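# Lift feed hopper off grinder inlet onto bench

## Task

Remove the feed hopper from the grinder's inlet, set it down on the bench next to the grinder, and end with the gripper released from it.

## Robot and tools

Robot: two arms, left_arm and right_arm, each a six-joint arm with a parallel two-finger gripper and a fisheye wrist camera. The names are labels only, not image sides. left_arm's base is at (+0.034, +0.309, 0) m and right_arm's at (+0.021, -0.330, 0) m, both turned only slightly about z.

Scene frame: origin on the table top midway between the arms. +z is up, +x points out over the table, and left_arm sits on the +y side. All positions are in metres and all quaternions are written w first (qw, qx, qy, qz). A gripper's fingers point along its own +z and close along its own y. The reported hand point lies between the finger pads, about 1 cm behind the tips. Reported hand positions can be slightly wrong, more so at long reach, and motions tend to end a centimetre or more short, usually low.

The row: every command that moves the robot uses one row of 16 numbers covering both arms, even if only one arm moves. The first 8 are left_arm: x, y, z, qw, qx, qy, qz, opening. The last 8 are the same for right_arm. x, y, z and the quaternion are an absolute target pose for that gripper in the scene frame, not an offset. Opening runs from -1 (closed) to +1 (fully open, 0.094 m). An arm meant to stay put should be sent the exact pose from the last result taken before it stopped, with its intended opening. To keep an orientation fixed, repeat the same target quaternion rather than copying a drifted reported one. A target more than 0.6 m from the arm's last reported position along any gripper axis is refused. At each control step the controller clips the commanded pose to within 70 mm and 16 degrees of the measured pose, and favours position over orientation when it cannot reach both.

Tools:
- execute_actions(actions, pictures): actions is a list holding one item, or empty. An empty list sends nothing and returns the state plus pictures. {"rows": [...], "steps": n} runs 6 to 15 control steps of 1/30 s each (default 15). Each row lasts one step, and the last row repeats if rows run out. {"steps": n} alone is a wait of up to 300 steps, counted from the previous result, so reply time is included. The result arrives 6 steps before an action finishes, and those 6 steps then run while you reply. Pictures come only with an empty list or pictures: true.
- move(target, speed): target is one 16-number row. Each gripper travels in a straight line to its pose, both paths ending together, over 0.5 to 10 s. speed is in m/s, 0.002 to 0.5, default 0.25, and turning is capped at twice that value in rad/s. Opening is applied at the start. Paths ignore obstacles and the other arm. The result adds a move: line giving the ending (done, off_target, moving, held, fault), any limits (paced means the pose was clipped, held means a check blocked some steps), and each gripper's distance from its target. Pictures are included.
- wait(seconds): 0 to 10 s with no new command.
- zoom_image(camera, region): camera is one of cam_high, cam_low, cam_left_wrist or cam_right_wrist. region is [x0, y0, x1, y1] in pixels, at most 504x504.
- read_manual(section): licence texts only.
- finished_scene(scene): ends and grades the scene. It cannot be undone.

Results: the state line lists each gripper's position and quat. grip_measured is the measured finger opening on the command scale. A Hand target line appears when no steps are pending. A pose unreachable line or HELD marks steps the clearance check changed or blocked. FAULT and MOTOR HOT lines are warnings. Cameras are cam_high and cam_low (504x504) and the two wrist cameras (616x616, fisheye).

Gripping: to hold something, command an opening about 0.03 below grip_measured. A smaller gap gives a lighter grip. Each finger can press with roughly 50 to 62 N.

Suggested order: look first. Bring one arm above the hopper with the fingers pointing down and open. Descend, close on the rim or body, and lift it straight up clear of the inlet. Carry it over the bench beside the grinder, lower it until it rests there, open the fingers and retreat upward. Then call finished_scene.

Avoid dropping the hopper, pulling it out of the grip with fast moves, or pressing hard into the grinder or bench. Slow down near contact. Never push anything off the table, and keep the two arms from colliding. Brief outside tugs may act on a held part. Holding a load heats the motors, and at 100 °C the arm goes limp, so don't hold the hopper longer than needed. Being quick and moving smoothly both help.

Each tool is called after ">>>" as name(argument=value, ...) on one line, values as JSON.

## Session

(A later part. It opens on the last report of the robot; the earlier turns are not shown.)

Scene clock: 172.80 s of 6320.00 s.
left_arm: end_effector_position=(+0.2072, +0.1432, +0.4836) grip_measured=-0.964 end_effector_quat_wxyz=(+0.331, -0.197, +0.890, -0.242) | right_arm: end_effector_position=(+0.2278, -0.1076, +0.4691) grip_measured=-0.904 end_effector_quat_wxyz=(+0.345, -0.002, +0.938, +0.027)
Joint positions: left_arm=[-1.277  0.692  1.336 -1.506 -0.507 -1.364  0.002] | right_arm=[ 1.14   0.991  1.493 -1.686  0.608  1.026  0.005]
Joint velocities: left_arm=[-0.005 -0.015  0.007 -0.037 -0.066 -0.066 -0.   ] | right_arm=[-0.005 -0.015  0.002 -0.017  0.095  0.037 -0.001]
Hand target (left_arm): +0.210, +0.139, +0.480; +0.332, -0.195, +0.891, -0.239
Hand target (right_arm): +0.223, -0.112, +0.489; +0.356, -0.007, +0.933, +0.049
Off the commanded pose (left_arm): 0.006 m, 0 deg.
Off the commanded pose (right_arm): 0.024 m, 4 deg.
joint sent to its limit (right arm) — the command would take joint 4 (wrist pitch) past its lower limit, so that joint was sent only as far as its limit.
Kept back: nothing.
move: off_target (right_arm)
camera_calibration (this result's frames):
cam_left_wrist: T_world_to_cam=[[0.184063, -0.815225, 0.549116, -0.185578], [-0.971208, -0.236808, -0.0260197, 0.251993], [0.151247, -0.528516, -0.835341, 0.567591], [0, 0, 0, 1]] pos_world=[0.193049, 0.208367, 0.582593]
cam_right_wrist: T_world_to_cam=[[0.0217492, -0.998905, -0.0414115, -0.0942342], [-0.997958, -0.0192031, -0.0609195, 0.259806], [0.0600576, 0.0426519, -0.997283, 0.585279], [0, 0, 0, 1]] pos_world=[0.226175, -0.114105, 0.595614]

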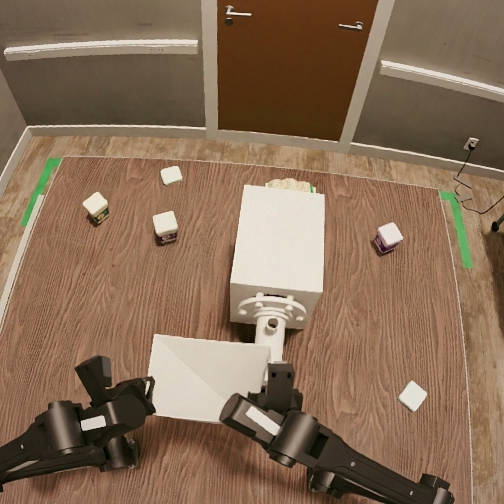

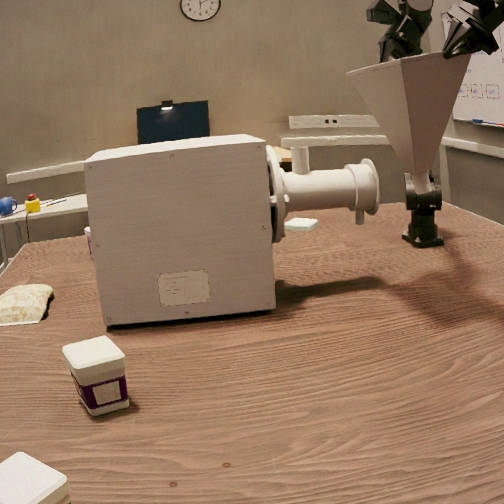

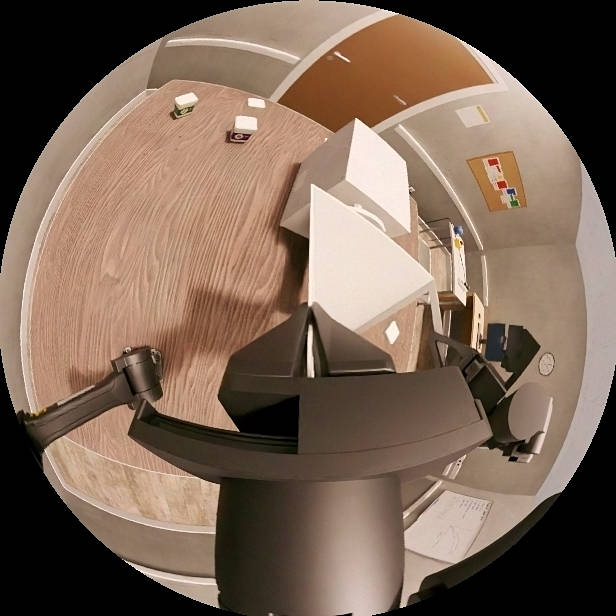

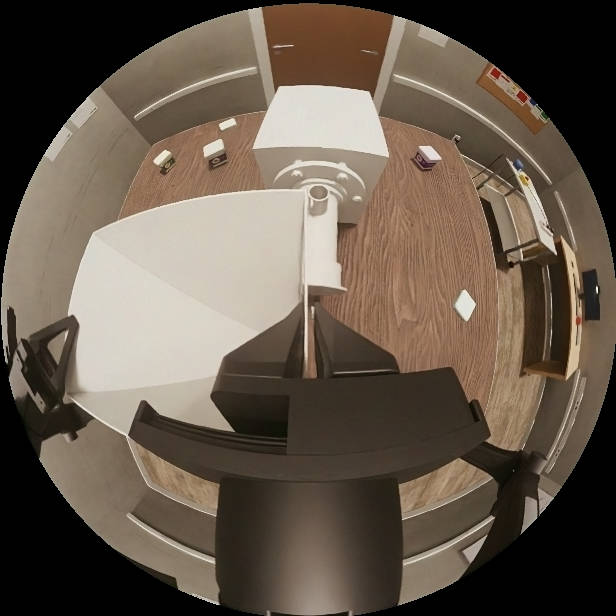

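>>> move(target=[0.27,0.32,0.42,0.30,-0.20,0.90,-0.235,-1,0.285,0.065,0.43,0.30,0.01,0.954,0,-1], speed=0.08)

>>> move(target=[0.31,0.32,0.34,0.171,-0.231,0.937,-0.202,-1,0.325,0.065,0.35,0.167,0.01,0.983,0,-1], speed=0.06)

Scene clock: 176.13 s of 6320.00 s.
left_arm: end_effector_position=(+0.2695, +0.3121, +0.4089) grip_measured=-0.964 end_effector_quat_wxyz=(+0.279, -0.208, +0.907, -0.238) | right_arm: end_effector_position=(+0.2862, +0.0669, +0.3993) grip_measured=-0.892 end_effector_quat_wxyz=(+0.285, +0.005, +0.958, -0.019)
Joint positions: left_arm=[ 0.255  0.673  1.16  -1.528  0.562 -0.194  0.002] | right_arm=[ 1.157  1.479  1.748 -1.632  0.546  1.122  0.005]
Joint velocities: left_arm=[ 0.005 -0.005 -0.022 -0.017  0.095  0.051  0.001] | right_arm=[ 0.005 -0.005 -0.007 -0.002 -0.037 -0.022  0.001]
Hand target (left_arm): +0.267, +0.315, +0.418; +0.296, -0.201, +0.905, -0.232
Hand target (right_arm): +0.286, +0.065, +0.432; +0.300, +0.010, +0.954, +0.000
Off the commanded pose (left_arm): 0.014 m, 3 deg.
Off the commanded pose (right_arm): 0.031 m, 3 deg.
Kept back: nothing.
move: off_target (left_arm, right_arm)
camera_calibration (this result's frames):
cam_left_wrist: T_world_to_cam=[[0.235245, -0.810477, 0.536458, -0.0283411], [-0.970449, -0.226387, 0.0835334, 0.302323], [0.0537451, -0.540256, -0.839783, 0.616805], [0, 0, 0, 1]] pos_world=[0.266905, 0.378705, 0.507932]
cam_right_wrist: T_world_to_cam=[[-0.019533, -0.998955, 0.0413159, 0.054636], [-0.997596, 0.0222212, 0.0656396, 0.263795], [-0.0664891, -0.0399344, -0.996988, 0.546326], [0, 0, 0, 1]] pos_world=[0.300553, 0.0705343, 0.525108]

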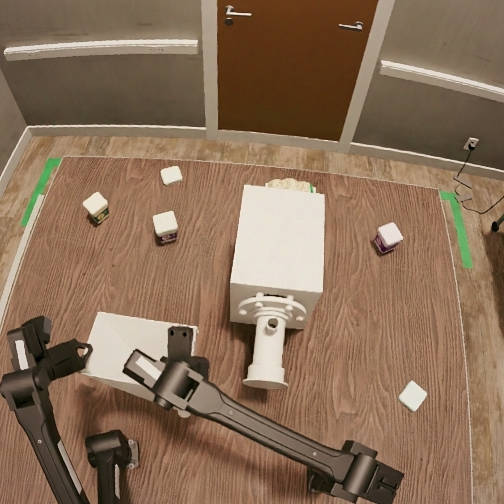

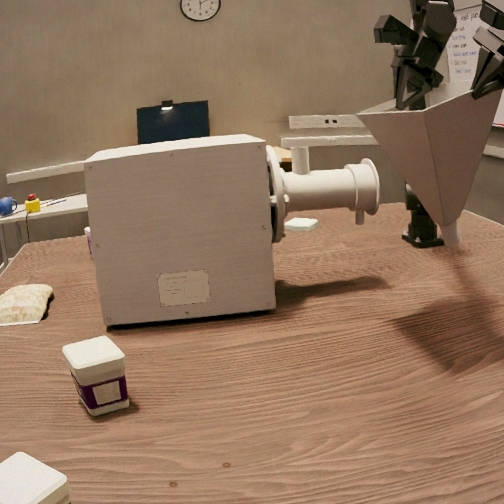

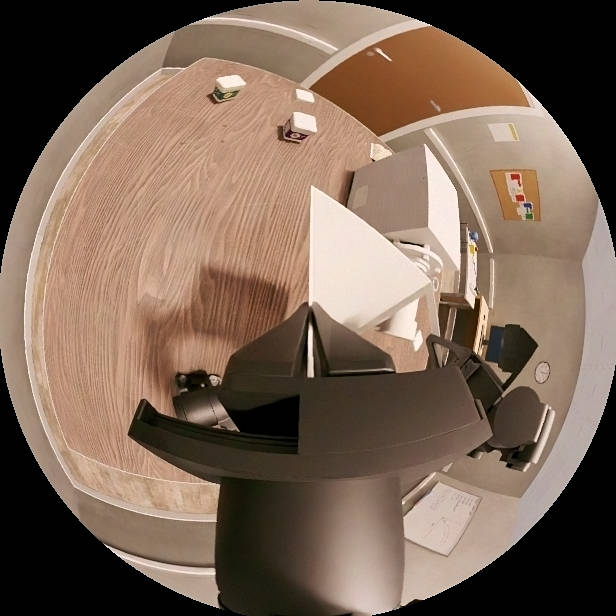

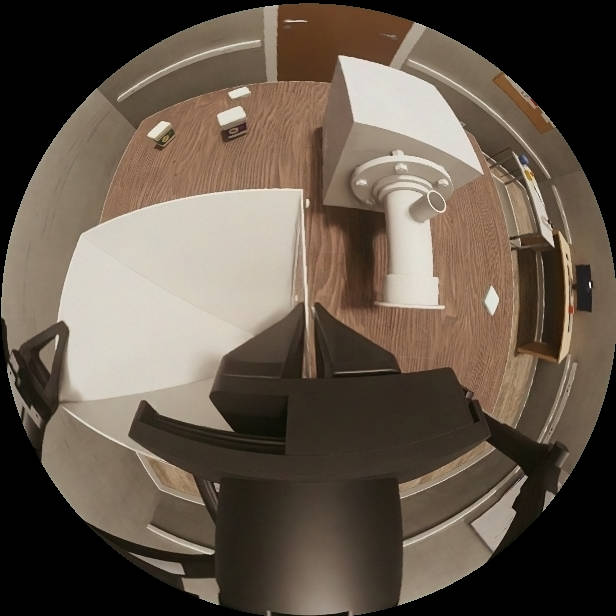

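Scene clock: 178.53 s of 6320.00 s.
left_arm: end_effector_position=(+0.3040, +0.3186, +0.3380) grip_measured=-0.964 end_effector_quat_wxyz=(+0.157, -0.240, +0.935, -0.207) | right_arm: end_effector_position=(+0.3176, +0.0745, +0.3321) grip_measured=-0.897 end_effector_quat_wxyz=(+0.156, +0.007, +0.988, -0.011)
Joint positions: left_arm=[ 0.146  0.841  1.103 -1.518  0.429 -0.267  0.002] | right_arm=[ 1.021  1.565  1.721 -1.584  0.281  1.029  0.005]
Joint velocities: left_arm=[-0.005 -0.015 -0.002  0.007 -0.022  0.037 -0.   ] | right_arm=[-0.015 -0.005 -0.012 -0.012  0.022  0.037 -0.   ]
Hand target (left_arm): +0.310, +0.320, +0.341; +0.172, -0.231, +0.937, -0.200
Hand target (right_arm): +0.325, +0.066, +0.350; +0.170, +0.010, +0.985, -0.004
Off the commanded pose (left_arm): 0.007 m, 2 deg.
Off the commanded pose (right_arm): 0.022 m, 2 deg.
Kept back: nothing.
move: off_target (right_arm)
camera_calibration (this result's frames):
cam_left_wrist: T_world_to_cam=[[0.371985, -0.809426, 0.454374, -0.00738186], [-0.913125, -0.231117, 0.335838, 0.242004], [-0.166822, -0.539828, -0.82508, 0.620807], [0, 0, 0, 1]] pos_world=[0.32729, 0.385085, 0.434295]
cam_right_wrist: T_world_to_cam=[[-0.0155992, -0.999519, 0.0268078, 0.0692231], [-0.945432, 0.0234711, 0.324973, 0.196627], [-0.325446, -0.0202756, -0.945343, 0.545334], [0, 0, 0, 1]] pos_world=[0.364454, 0.0756317, 0.449774]

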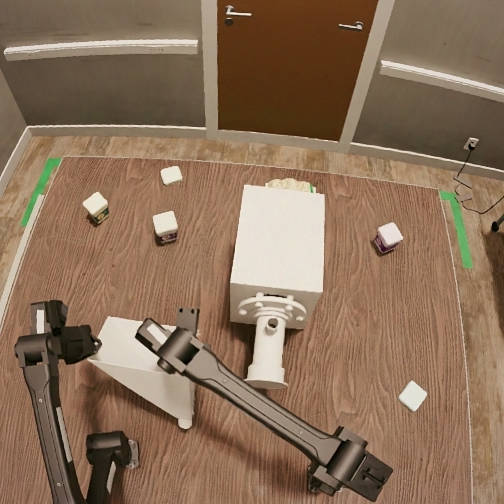

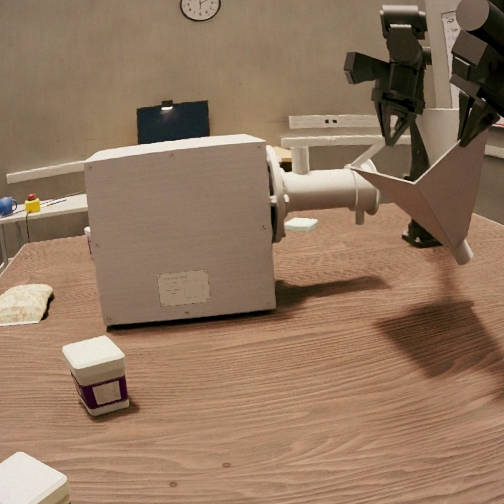

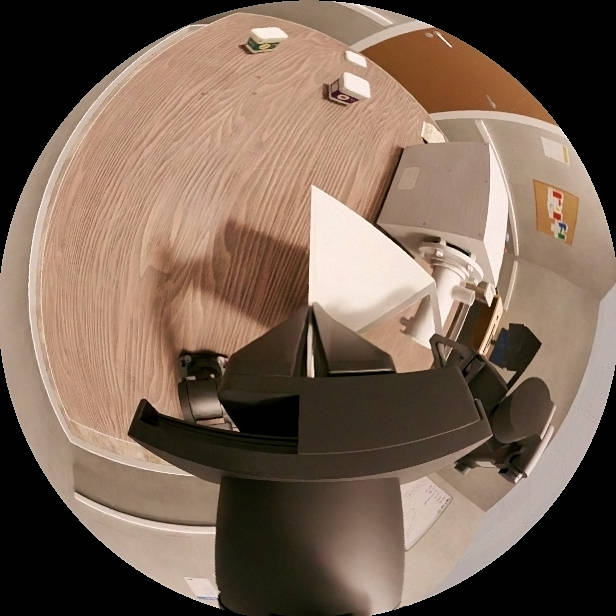

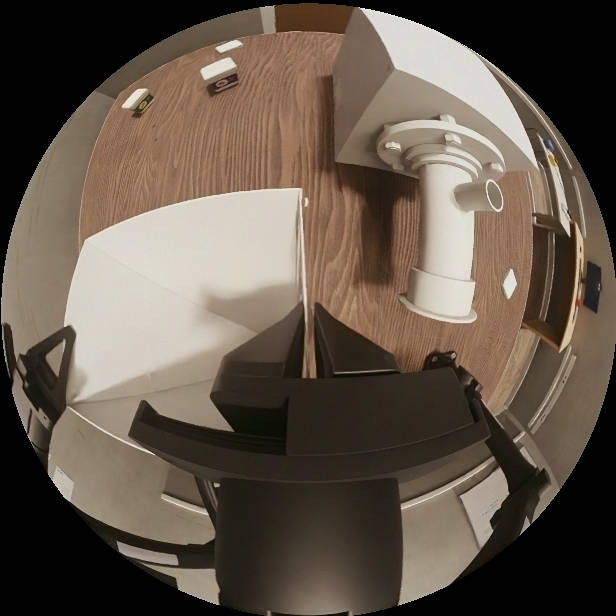

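>>> move(target=[0.35,0.32,0.23,0.022,-0.26,0.953,-0.163,-1,0.365,0.07,0.245,0.01,0.01,1,0,-1], speed=0.06)

>>> move(target=[0.36,0.32,0.16,-0.095,-0.278,0.947,-0.13,-1,0.375,0.07,0.175,-0.11,0.01,0.994,0,-1], speed=0.05)

Scene clock: 181.60 s of 6320.00 s.
left_arm: end_effector_position=(+0.3492, +0.3199, +0.2335) grip_measured=-0.964 end_effector_quat_wxyz=(+0.022, -0.263, +0.949, -0.169) | right_arm: end_effector_position=(+0.3570, +0.0783, +0.2251) grip_measured=-0.897 end_effector_quat_wxyz=(-0.001, +0.006, +1.000, -0.013)
Joint positions: left_arm=[ 0.058  1.108  1.028 -1.425  0.337 -0.336  0.002] | right_arm=[ 0.874  1.741  1.684 -1.537  0.015  0.9    0.005]
Joint velocities: left_arm=[-0.005  0.005  0.017 -0.012  0.007 -0.081  0.001] | right_arm=[-0.005  0.005 -0.007 -0.007  0.051 -0.007 -0.001]
Hand target (left_arm): +0.350, +0.320, +0.231; +0.023, -0.259, +0.952, -0.161
Hand target (right_arm): +0.366, +0.071, +0.244; +0.012, +0.010, +1.000, -0.005
Off the commanded pose (left_arm): 0.004 m, 1 deg.
Off the commanded pose (right_arm): 0.023 m, 2 deg.
Kept back: nothing.
move: off_target (right_arm)
camera_calibration (this result's frames):
cam_left_wrist: T_world_to_cam=[[0.479021, -0.814275, 0.327865, 0.0180596], [-0.783235, -0.22784, 0.578474, 0.215609], [-0.396336, -0.533896, -0.746909, 0.602806], [0, 0, 0, 1]] pos_world=[0.399135, 0.385666, 0.319596]
cam_right_wrist: T_world_to_cam=[[-0.00749694, -0.999437, 0.0327008, 0.0722892], [-0.797333, 0.0257103, 0.602992, 0.152931], [-0.603493, -0.0215528, -0.797077, 0.523085], [0, 0, 0, 1]] pos_world=[0.438157, 0.0795906, 0.322358]

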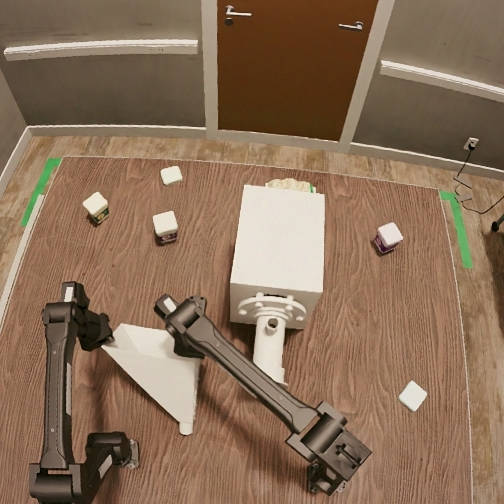

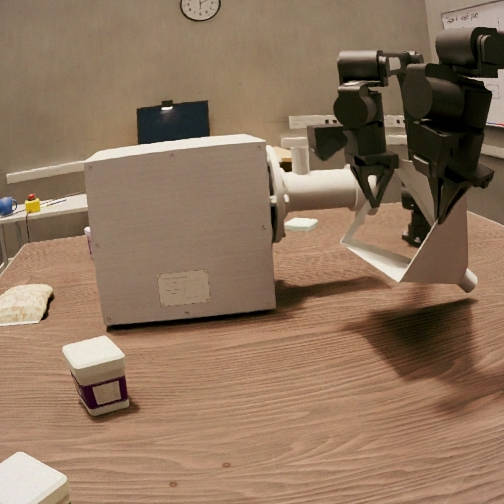

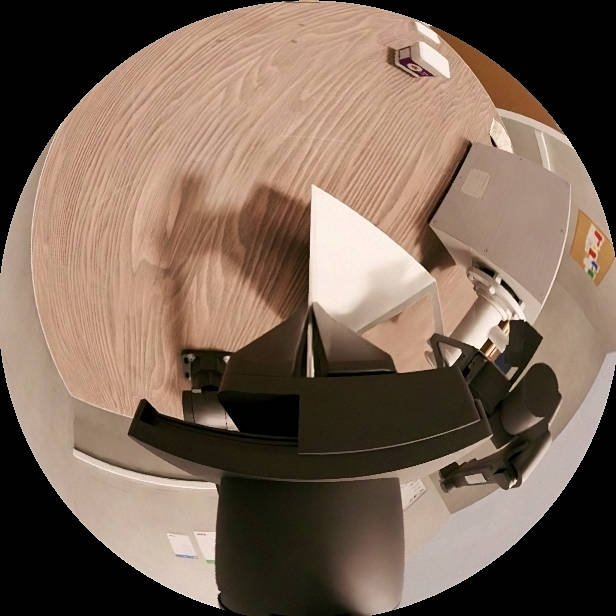

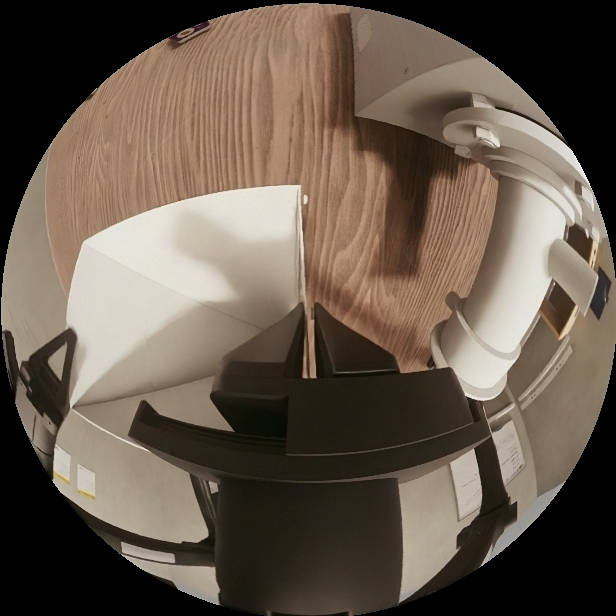

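Scene clock: 184.40 s of 6320.00 s.
left_arm: end_effector_position=(+0.3603, +0.3190, +0.1649) grip_measured=-0.964 end_effector_quat_wxyz=(-0.090, -0.282, +0.945, -0.139) | right_arm: end_effector_position=(+0.3640, +0.0784, +0.1548) grip_measured=-0.901 end_effector_quat_wxyz=(-0.118, +0.007, +0.993, -0.008)
Joint positions: left_arm=[ 0.027  1.322  1.019 -1.422  0.296 -0.373  0.002] | right_arm=[ 0.807  1.875  1.673 -1.541 -0.163  0.822  0.005]
Joint velocities: left_arm=[-0.005  0.005 -0.017  0.002 -0.081 -0.066 -0.   ] | right_arm=[-0.005 -0.005  0.007 -0.007 -0.007 -0.007 -0.001]
Hand target (left_arm): +0.360, +0.320, +0.161; -0.094, -0.277, +0.948, -0.128
Hand target (right_arm): +0.375, +0.070, +0.174; -0.109, +0.010, +0.994, -0.003
Off the commanded pose (left_arm): 0.005 m, 1 deg.
Off the commanded pose (right_arm): 0.025 m, 1 deg.
Kept back: nothing.
move: off_target (right_arm)
camera_calibration (this result's frames):
cam_left_wrist: T_world_to_cam=[[0.544203, -0.812056, 0.210732, 0.0295725], [-0.626351, -0.226158, 0.746014, 0.179087], [-0.558147, -0.537976, -0.631708, 0.596185], [0, 0, 0, 1]] pos_world=[0.428836, 0.385249, 0.236781]
cam_right_wrist: T_world_to_cam=[[-0.00754854, -0.999738, 0.0216232, 0.0765476], [-0.635562, 0.0214909, 0.771751, 0.116178], [-0.772013, -0.00791727, -0.635557, 0.506506], [0, 0, 0, 1]] pos_world=[0.465446, 0.0780409, 0.230598]

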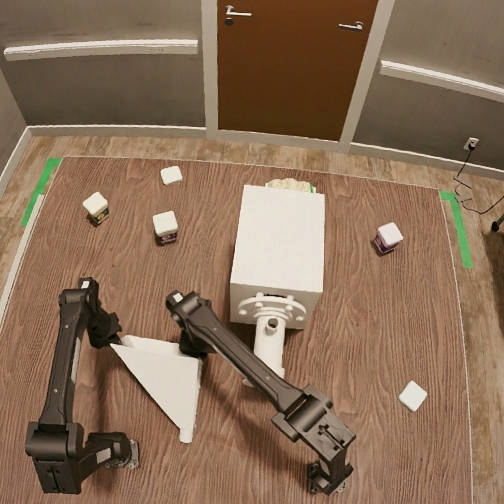

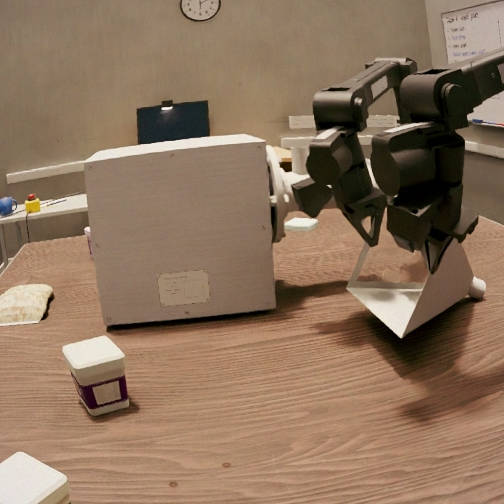

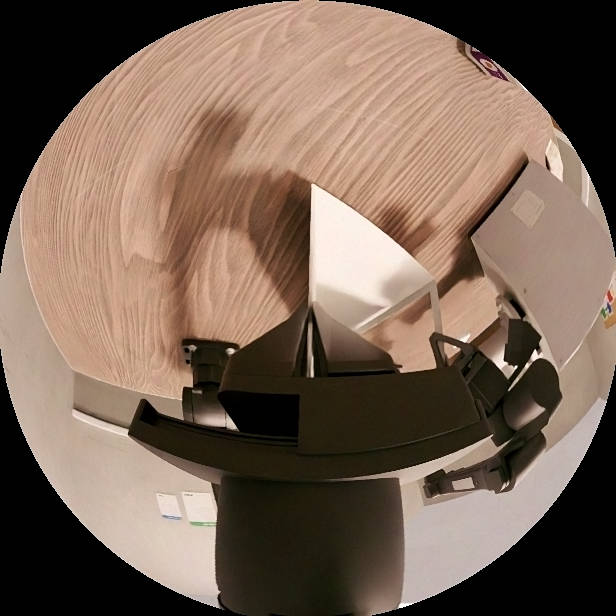

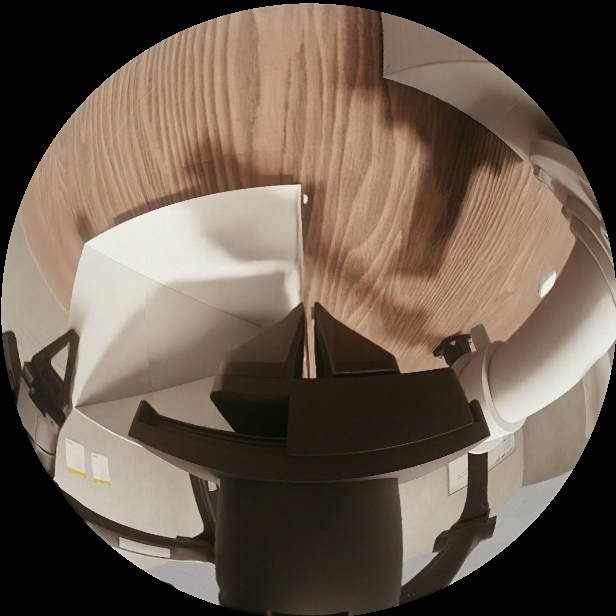

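>>> move(target=[0.345,0.32,0.125,-0.12,-0.281,0.945,-0.122,-1,0.357,0.073,0.135,-0.135,0.01,0.99,0,-1], speed=0.03)

Scene clock: 186.33 s of 6320.00 s.
left_arm: end_effector_position=(+0.3478, +0.3176, +0.1347) grip_measured=-0.964 end_effector_quat_wxyz=(-0.116, -0.297, +0.939, -0.133) | right_arm: end_effector_position=(+0.3531, +0.0773, +0.1292) grip_measured=-0.903 end_effector_quat_wxyz=(-0.140, +0.010, +0.990, -0.001)
Joint positions: left_arm=[ 0.027  1.351  0.957 -1.382  0.291 -0.397  0.002] | right_arm=[ 0.807  1.884  1.61  -1.491 -0.206  0.822  0.005]
Joint velocities: left_arm=[-0.005 -0.015 -0.007  0.017 -0.051  0.007 -0.   ] | right_arm=[-0.015 -0.005 -0.017 -0.012  0.007 -0.066  0.   ]
Hand target (left_arm): +0.345, +0.320, +0.125; -0.120, -0.281, +0.944, -0.122
Hand target (right_arm): +0.357, +0.073, +0.135; -0.135, +0.010, +0.991, -0.000
Off the commanded pose (left_arm): 0.010 m, 2 deg.
Off the commanded pose (right_arm): 0.008 m, 1 deg.
Kept back: nothing.
move: done
camera_calibration (this result's frames):
cam_left_wrist: T_world_to_cam=[[0.573643, -0.799383, 0.178664, 0.0316752], [-0.576279, -0.238859, 0.781568, 0.175287], [-0.582097, -0.551302, -0.597687, 0.577361], [0, 0, 0, 1]] pos_world=[0.418924, 0.385489, 0.202423]
cam_right_wrist: T_world_to_cam=[[-0.0145786, -0.999855, 0.00881792, 0.0800362], [-0.600444, 0.015806, 0.799511, 0.113544], [-0.799534, 0.00636109, -0.600587, 0.485956], [0, 0, 0, 1]] pos_world=[0.457882, 0.0751387, 0.200374]

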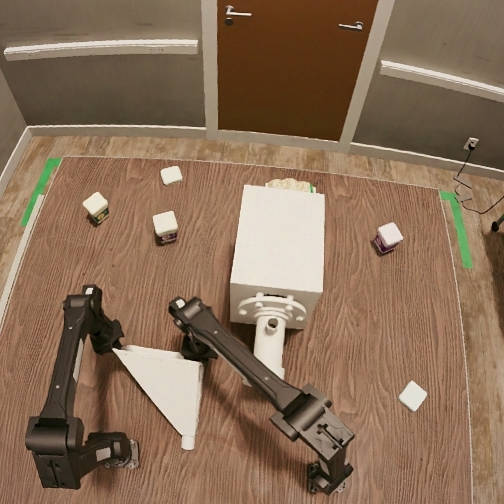

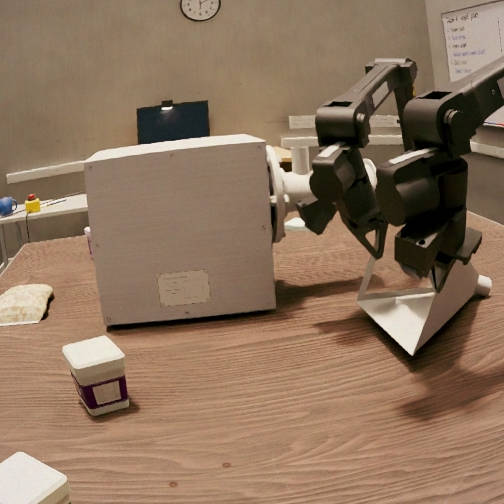

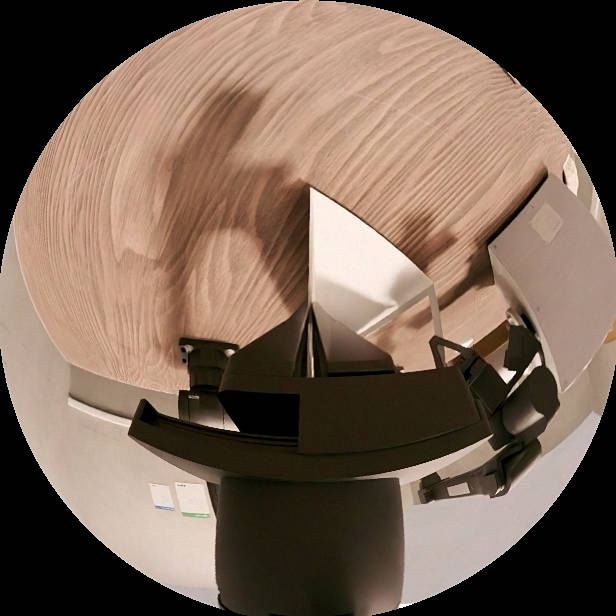

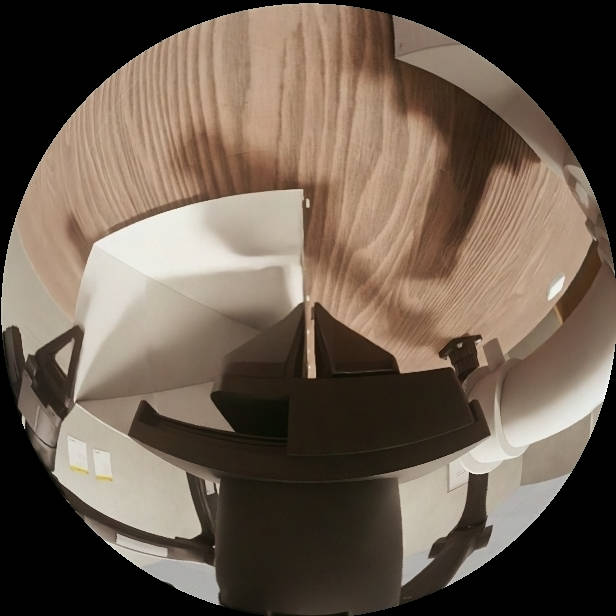

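>>> move(target=[0.348,0.318,0.134,-0.116,-0.297,0.939,-0.133,-0.88,0.353,0.077,0.129,-0.14,0.01,0.99,0,-0.85])

>>> move(target=[0.348,0.318,0.134,-0.116,-0.297,0.939,-0.133,-0.3,0.353,0.077,0.129,-0.14,0.01,0.99,0,-0.5])

>>> move(target=[0.39,0.345,0.19,-0.116,-0.297,0.939,-0.133,-0.3,0.385,0.077,0.23,-0.1,0.01,0.994,0,-0.5], speed=0.1)

Scene clock: 187.33 s of 6320.00 s.
left_arm: end_effector_position=(+0.3479, +0.3180, +0.1337) grip_measured=-0.882 end_effector_quat_wxyz=(-0.116, -0.298, +0.938, -0.131) | right_arm: end_effector_position=(+0.3538, +0.0759, +0.1274) grip_measured=-0.851 end_effector_quat_wxyz=(-0.139, +0.011, +0.990, -0.003)
Joint positions: left_arm=[ 0.027  1.353  0.956 -1.379  0.288 -0.4    0.006] | right_arm=[ 0.806  1.884  1.607 -1.489 -0.201  0.823  0.007]
Joint velocities: left_arm=[-0.005 -0.005 -0.012 -0.017 -0.007 -0.037  0.   ] | right_arm=[-0.015  0.005 -0.007 -0.007 -0.066  0.022 -0.   ]
Hand target (left_arm): +0.348, +0.318, +0.134; -0.116, -0.297, +0.938, -0.133
Hand target (right_arm): +0.353, +0.077, +0.129; -0.140, +0.010, +0.990, +0.000
Off the commanded pose (left_arm): 0.000 m, 0 deg.
Off the commanded pose (right_arm): 0.002 m, 0 deg.
Kept back: nothing.
move: done
camera_calibration (this result's frames):
cam_left_wrist: T_world_to_cam=[[0.575495, -0.798667, 0.175884, 0.0316232], [-0.574805, -0.242045, 0.781673, 0.176729], [-0.581725, -0.550949, -0.598374, 0.576876], [0, 0, 0, 1]] pos_world=[0.418969, 0.385862, 0.201481]
cam_right_wrist: T_world_to_cam=[[-0.015524, -0.999786, 0.013707, 0.0783325], [-0.602232, 0.0202925, 0.798063, 0.115825], [-0.79817, 0.00413432, -0.602418, 0.485326], [0, 0, 0, 1]] pos_world=[0.458342, 0.0739588, 0.19886]

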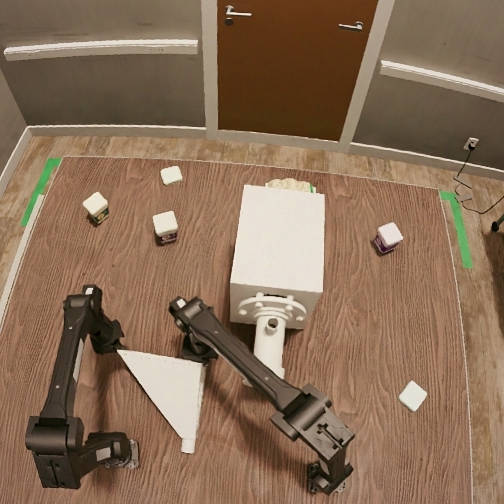

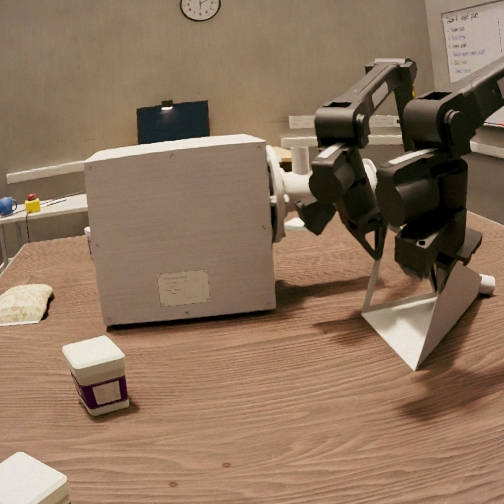

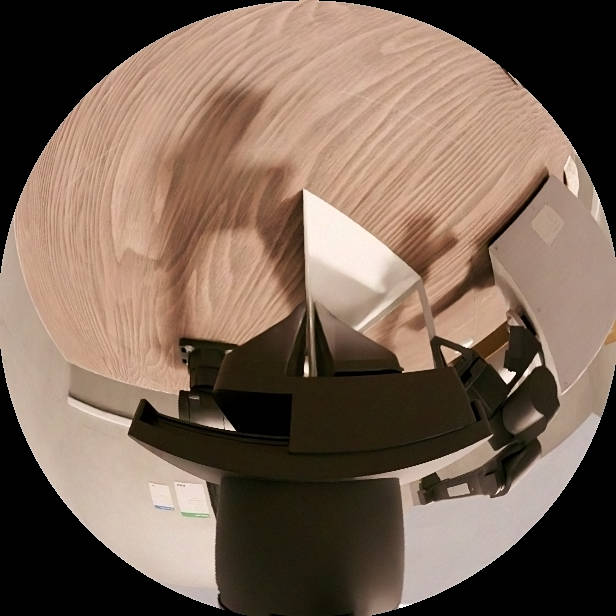

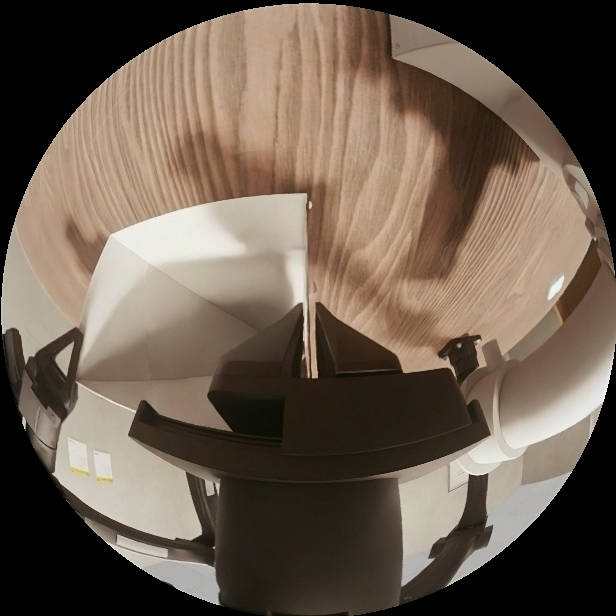

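Scene clock: 188.03 s of 6320.00 s.
left_arm: end_effector_position=(+0.3479, +0.3180, +0.1337) grip_measured=-0.302 end_effector_quat_wxyz=(-0.116, -0.298, +0.938, -0.131) | right_arm: end_effector_position=(+0.3536, +0.0760, +0.1274) grip_measured=-0.501 end_effector_quat_wxyz=(-0.139, +0.011, +0.990, -0.003)
Joint positions: left_arm=[ 0.027  1.353  0.956 -1.379  0.288 -0.4    0.033] | right_arm=[ 0.806  1.884  1.607 -1.489 -0.202  0.823  0.023]
Joint velocities: left_arm=[ 0.005 -0.005 -0.022 -0.017  0.007 -0.037 -0.   ] | right_arm=[ 0.005 -0.005 -0.002 -0.002  0.051  0.007 -0.001]
Hand target (left_arm): +0.348, +0.318, +0.134; -0.116, -0.297, +0.939, -0.133
Hand target (right_arm): +0.353, +0.077, +0.129; -0.140, +0.010, +0.990, +0.000
Off the commanded pose (left_arm): 0.000 m, 0 deg.
Off the commanded pose (right_arm): 0.002 m, 0 deg.
Kept back: nothing.
move: done
camera_calibration (this result's frames):
cam_left_wrist: T_world_to_cam=[[0.575495, -0.798667, 0.175884, 0.0316232], [-0.574805, -0.242045, 0.781673, 0.176729], [-0.581725, -0.550949, -0.598374, 0.576876], [0, 0, 0, 1]] pos_world=[0.418969, 0.385862, 0.201481]
cam_right_wrist: T_world_to_cam=[[-0.015735, -0.999792, 0.0129541, 0.078638], [-0.601572, 0.0198146, 0.798572, 0.115448], [-0.798663, 0.00477277, -0.601759, 0.485283], [0, 0, 0, 1]] pos_world=[0.458265, 0.074018, 0.198811]

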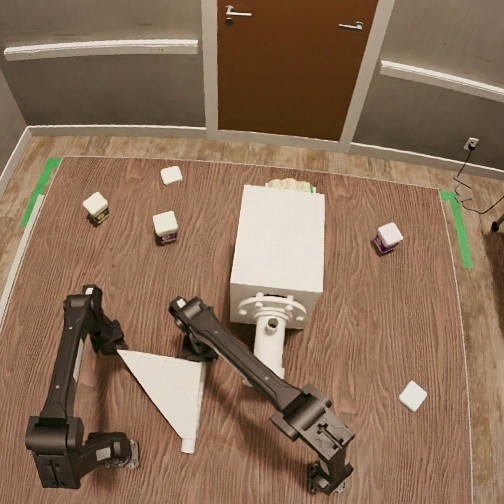

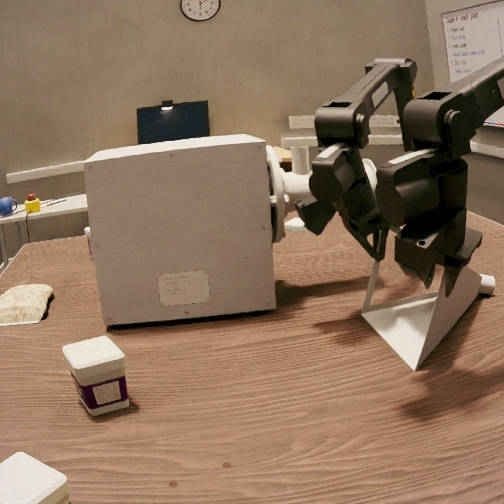

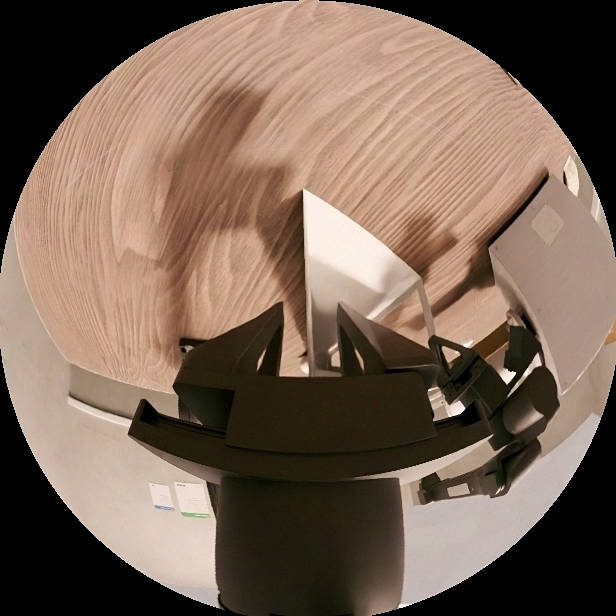

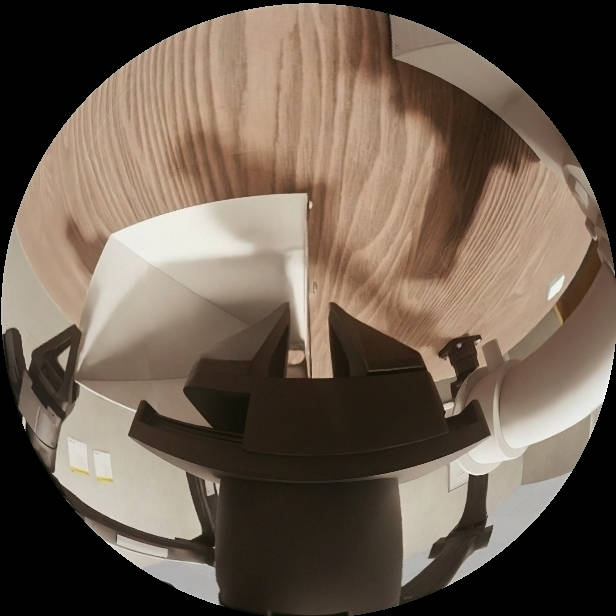

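Scene clock: 189.50 s of 6320.00 s.
left_arm: end_effector_position=(+0.3728, +0.3364, +0.1788) grip_measured=-0.302 end_effector_quat_wxyz=(-0.125, -0.298, +0.937, -0.132) | right_arm: end_effector_position=(+0.3709, +0.0697, +0.2074) grip_measured=-0.501 end_effector_quat_wxyz=(-0.115, +0.015, +0.993, -0.015)
Joint positions: left_arm=[ 0.065  1.4    1.124 -1.53   0.283 -0.358  0.033] | right_arm=[ 0.791  1.855  1.783 -1.679 -0.147  0.823  0.023]
Joint velocities: left_arm=[ 0.005 -0.005  0.002 -0.012  0.037  0.066 -0.   ] | right_arm=[-0.015  0.005  0.012 -0.007 -0.007  0.022  0.   ]
Hand target (left_arm): +0.389, +0.344, +0.190; -0.116, -0.297, +0.938, -0.133
Hand target (right_arm): +0.382, +0.074, +0.231; -0.095, +0.011, +0.995, +0.005
Off the commanded pose (left_arm): 0.022 m, 1 deg.
Off the commanded pose (right_arm): 0.028 m, 2 deg.
joint sent to its limit (right arm) — the command would take joint 4 (wrist pitch) past its lower limit, so that joint was sent only as far as its limit.
Kept back: nothing.
move: off_target (left_arm, right_arm)
camera_calibration (this result's frames):
cam_left_wrist: T_world_to_cam=[[0.576392, -0.798849, 0.172081, 0.0244926], [-0.561949, -0.234597, 0.793207, 0.150916], [-0.593283, -0.553899, -0.584133, 0.631277], [0, 0, 0, 1]] pos_world=[0.445216, 0.404634, 0.244827]
cam_right_wrist: T_world_to_cam=[[-0.0213049, -0.999058, 0.0378013, 0.0684639], [-0.640124, 0.0426748, 0.767086, 0.0813619], [-0.767976, -0.00785481, -0.64043, 0.544758], [0, 0, 0, 1]] pos_world=[0.471901, 0.0692063, 0.28388]

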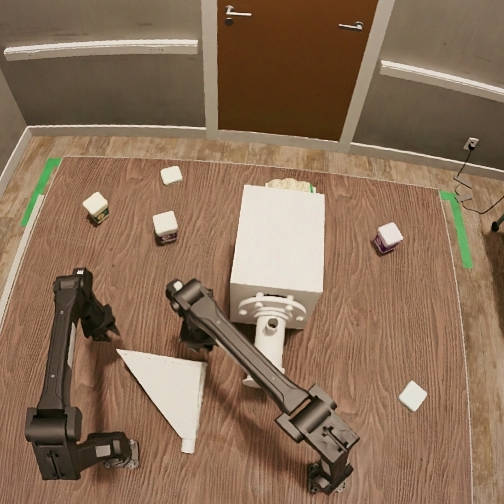

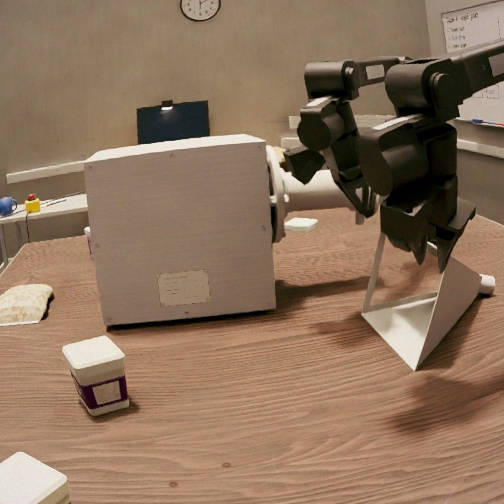

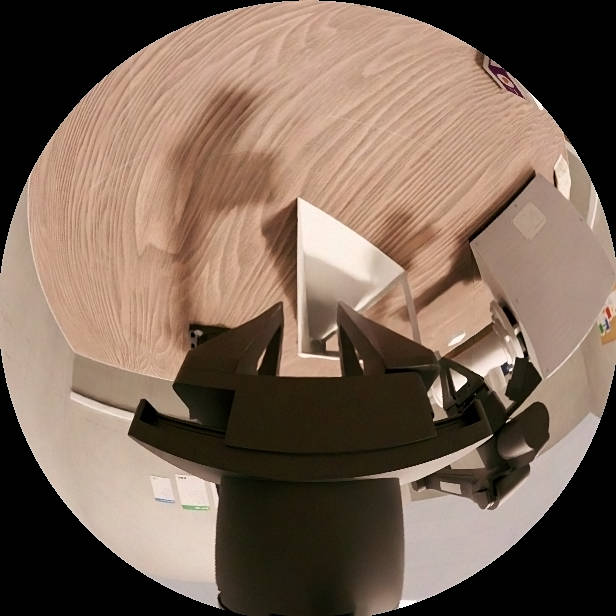

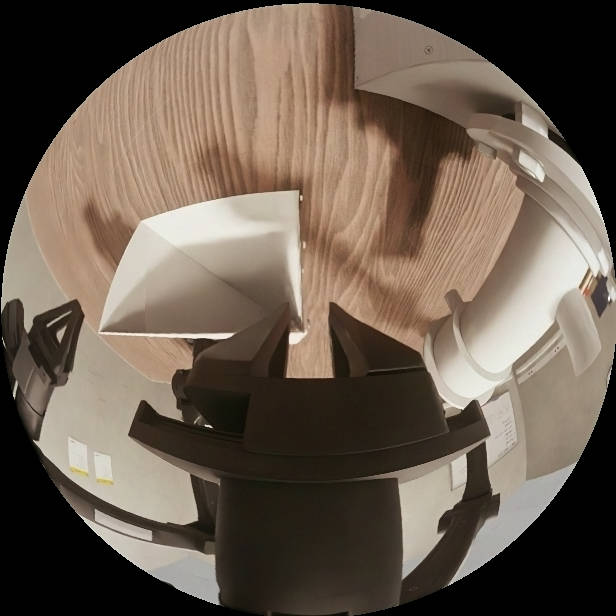

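>>> finished_scene(scene=1)

The scene is finished: the task was done.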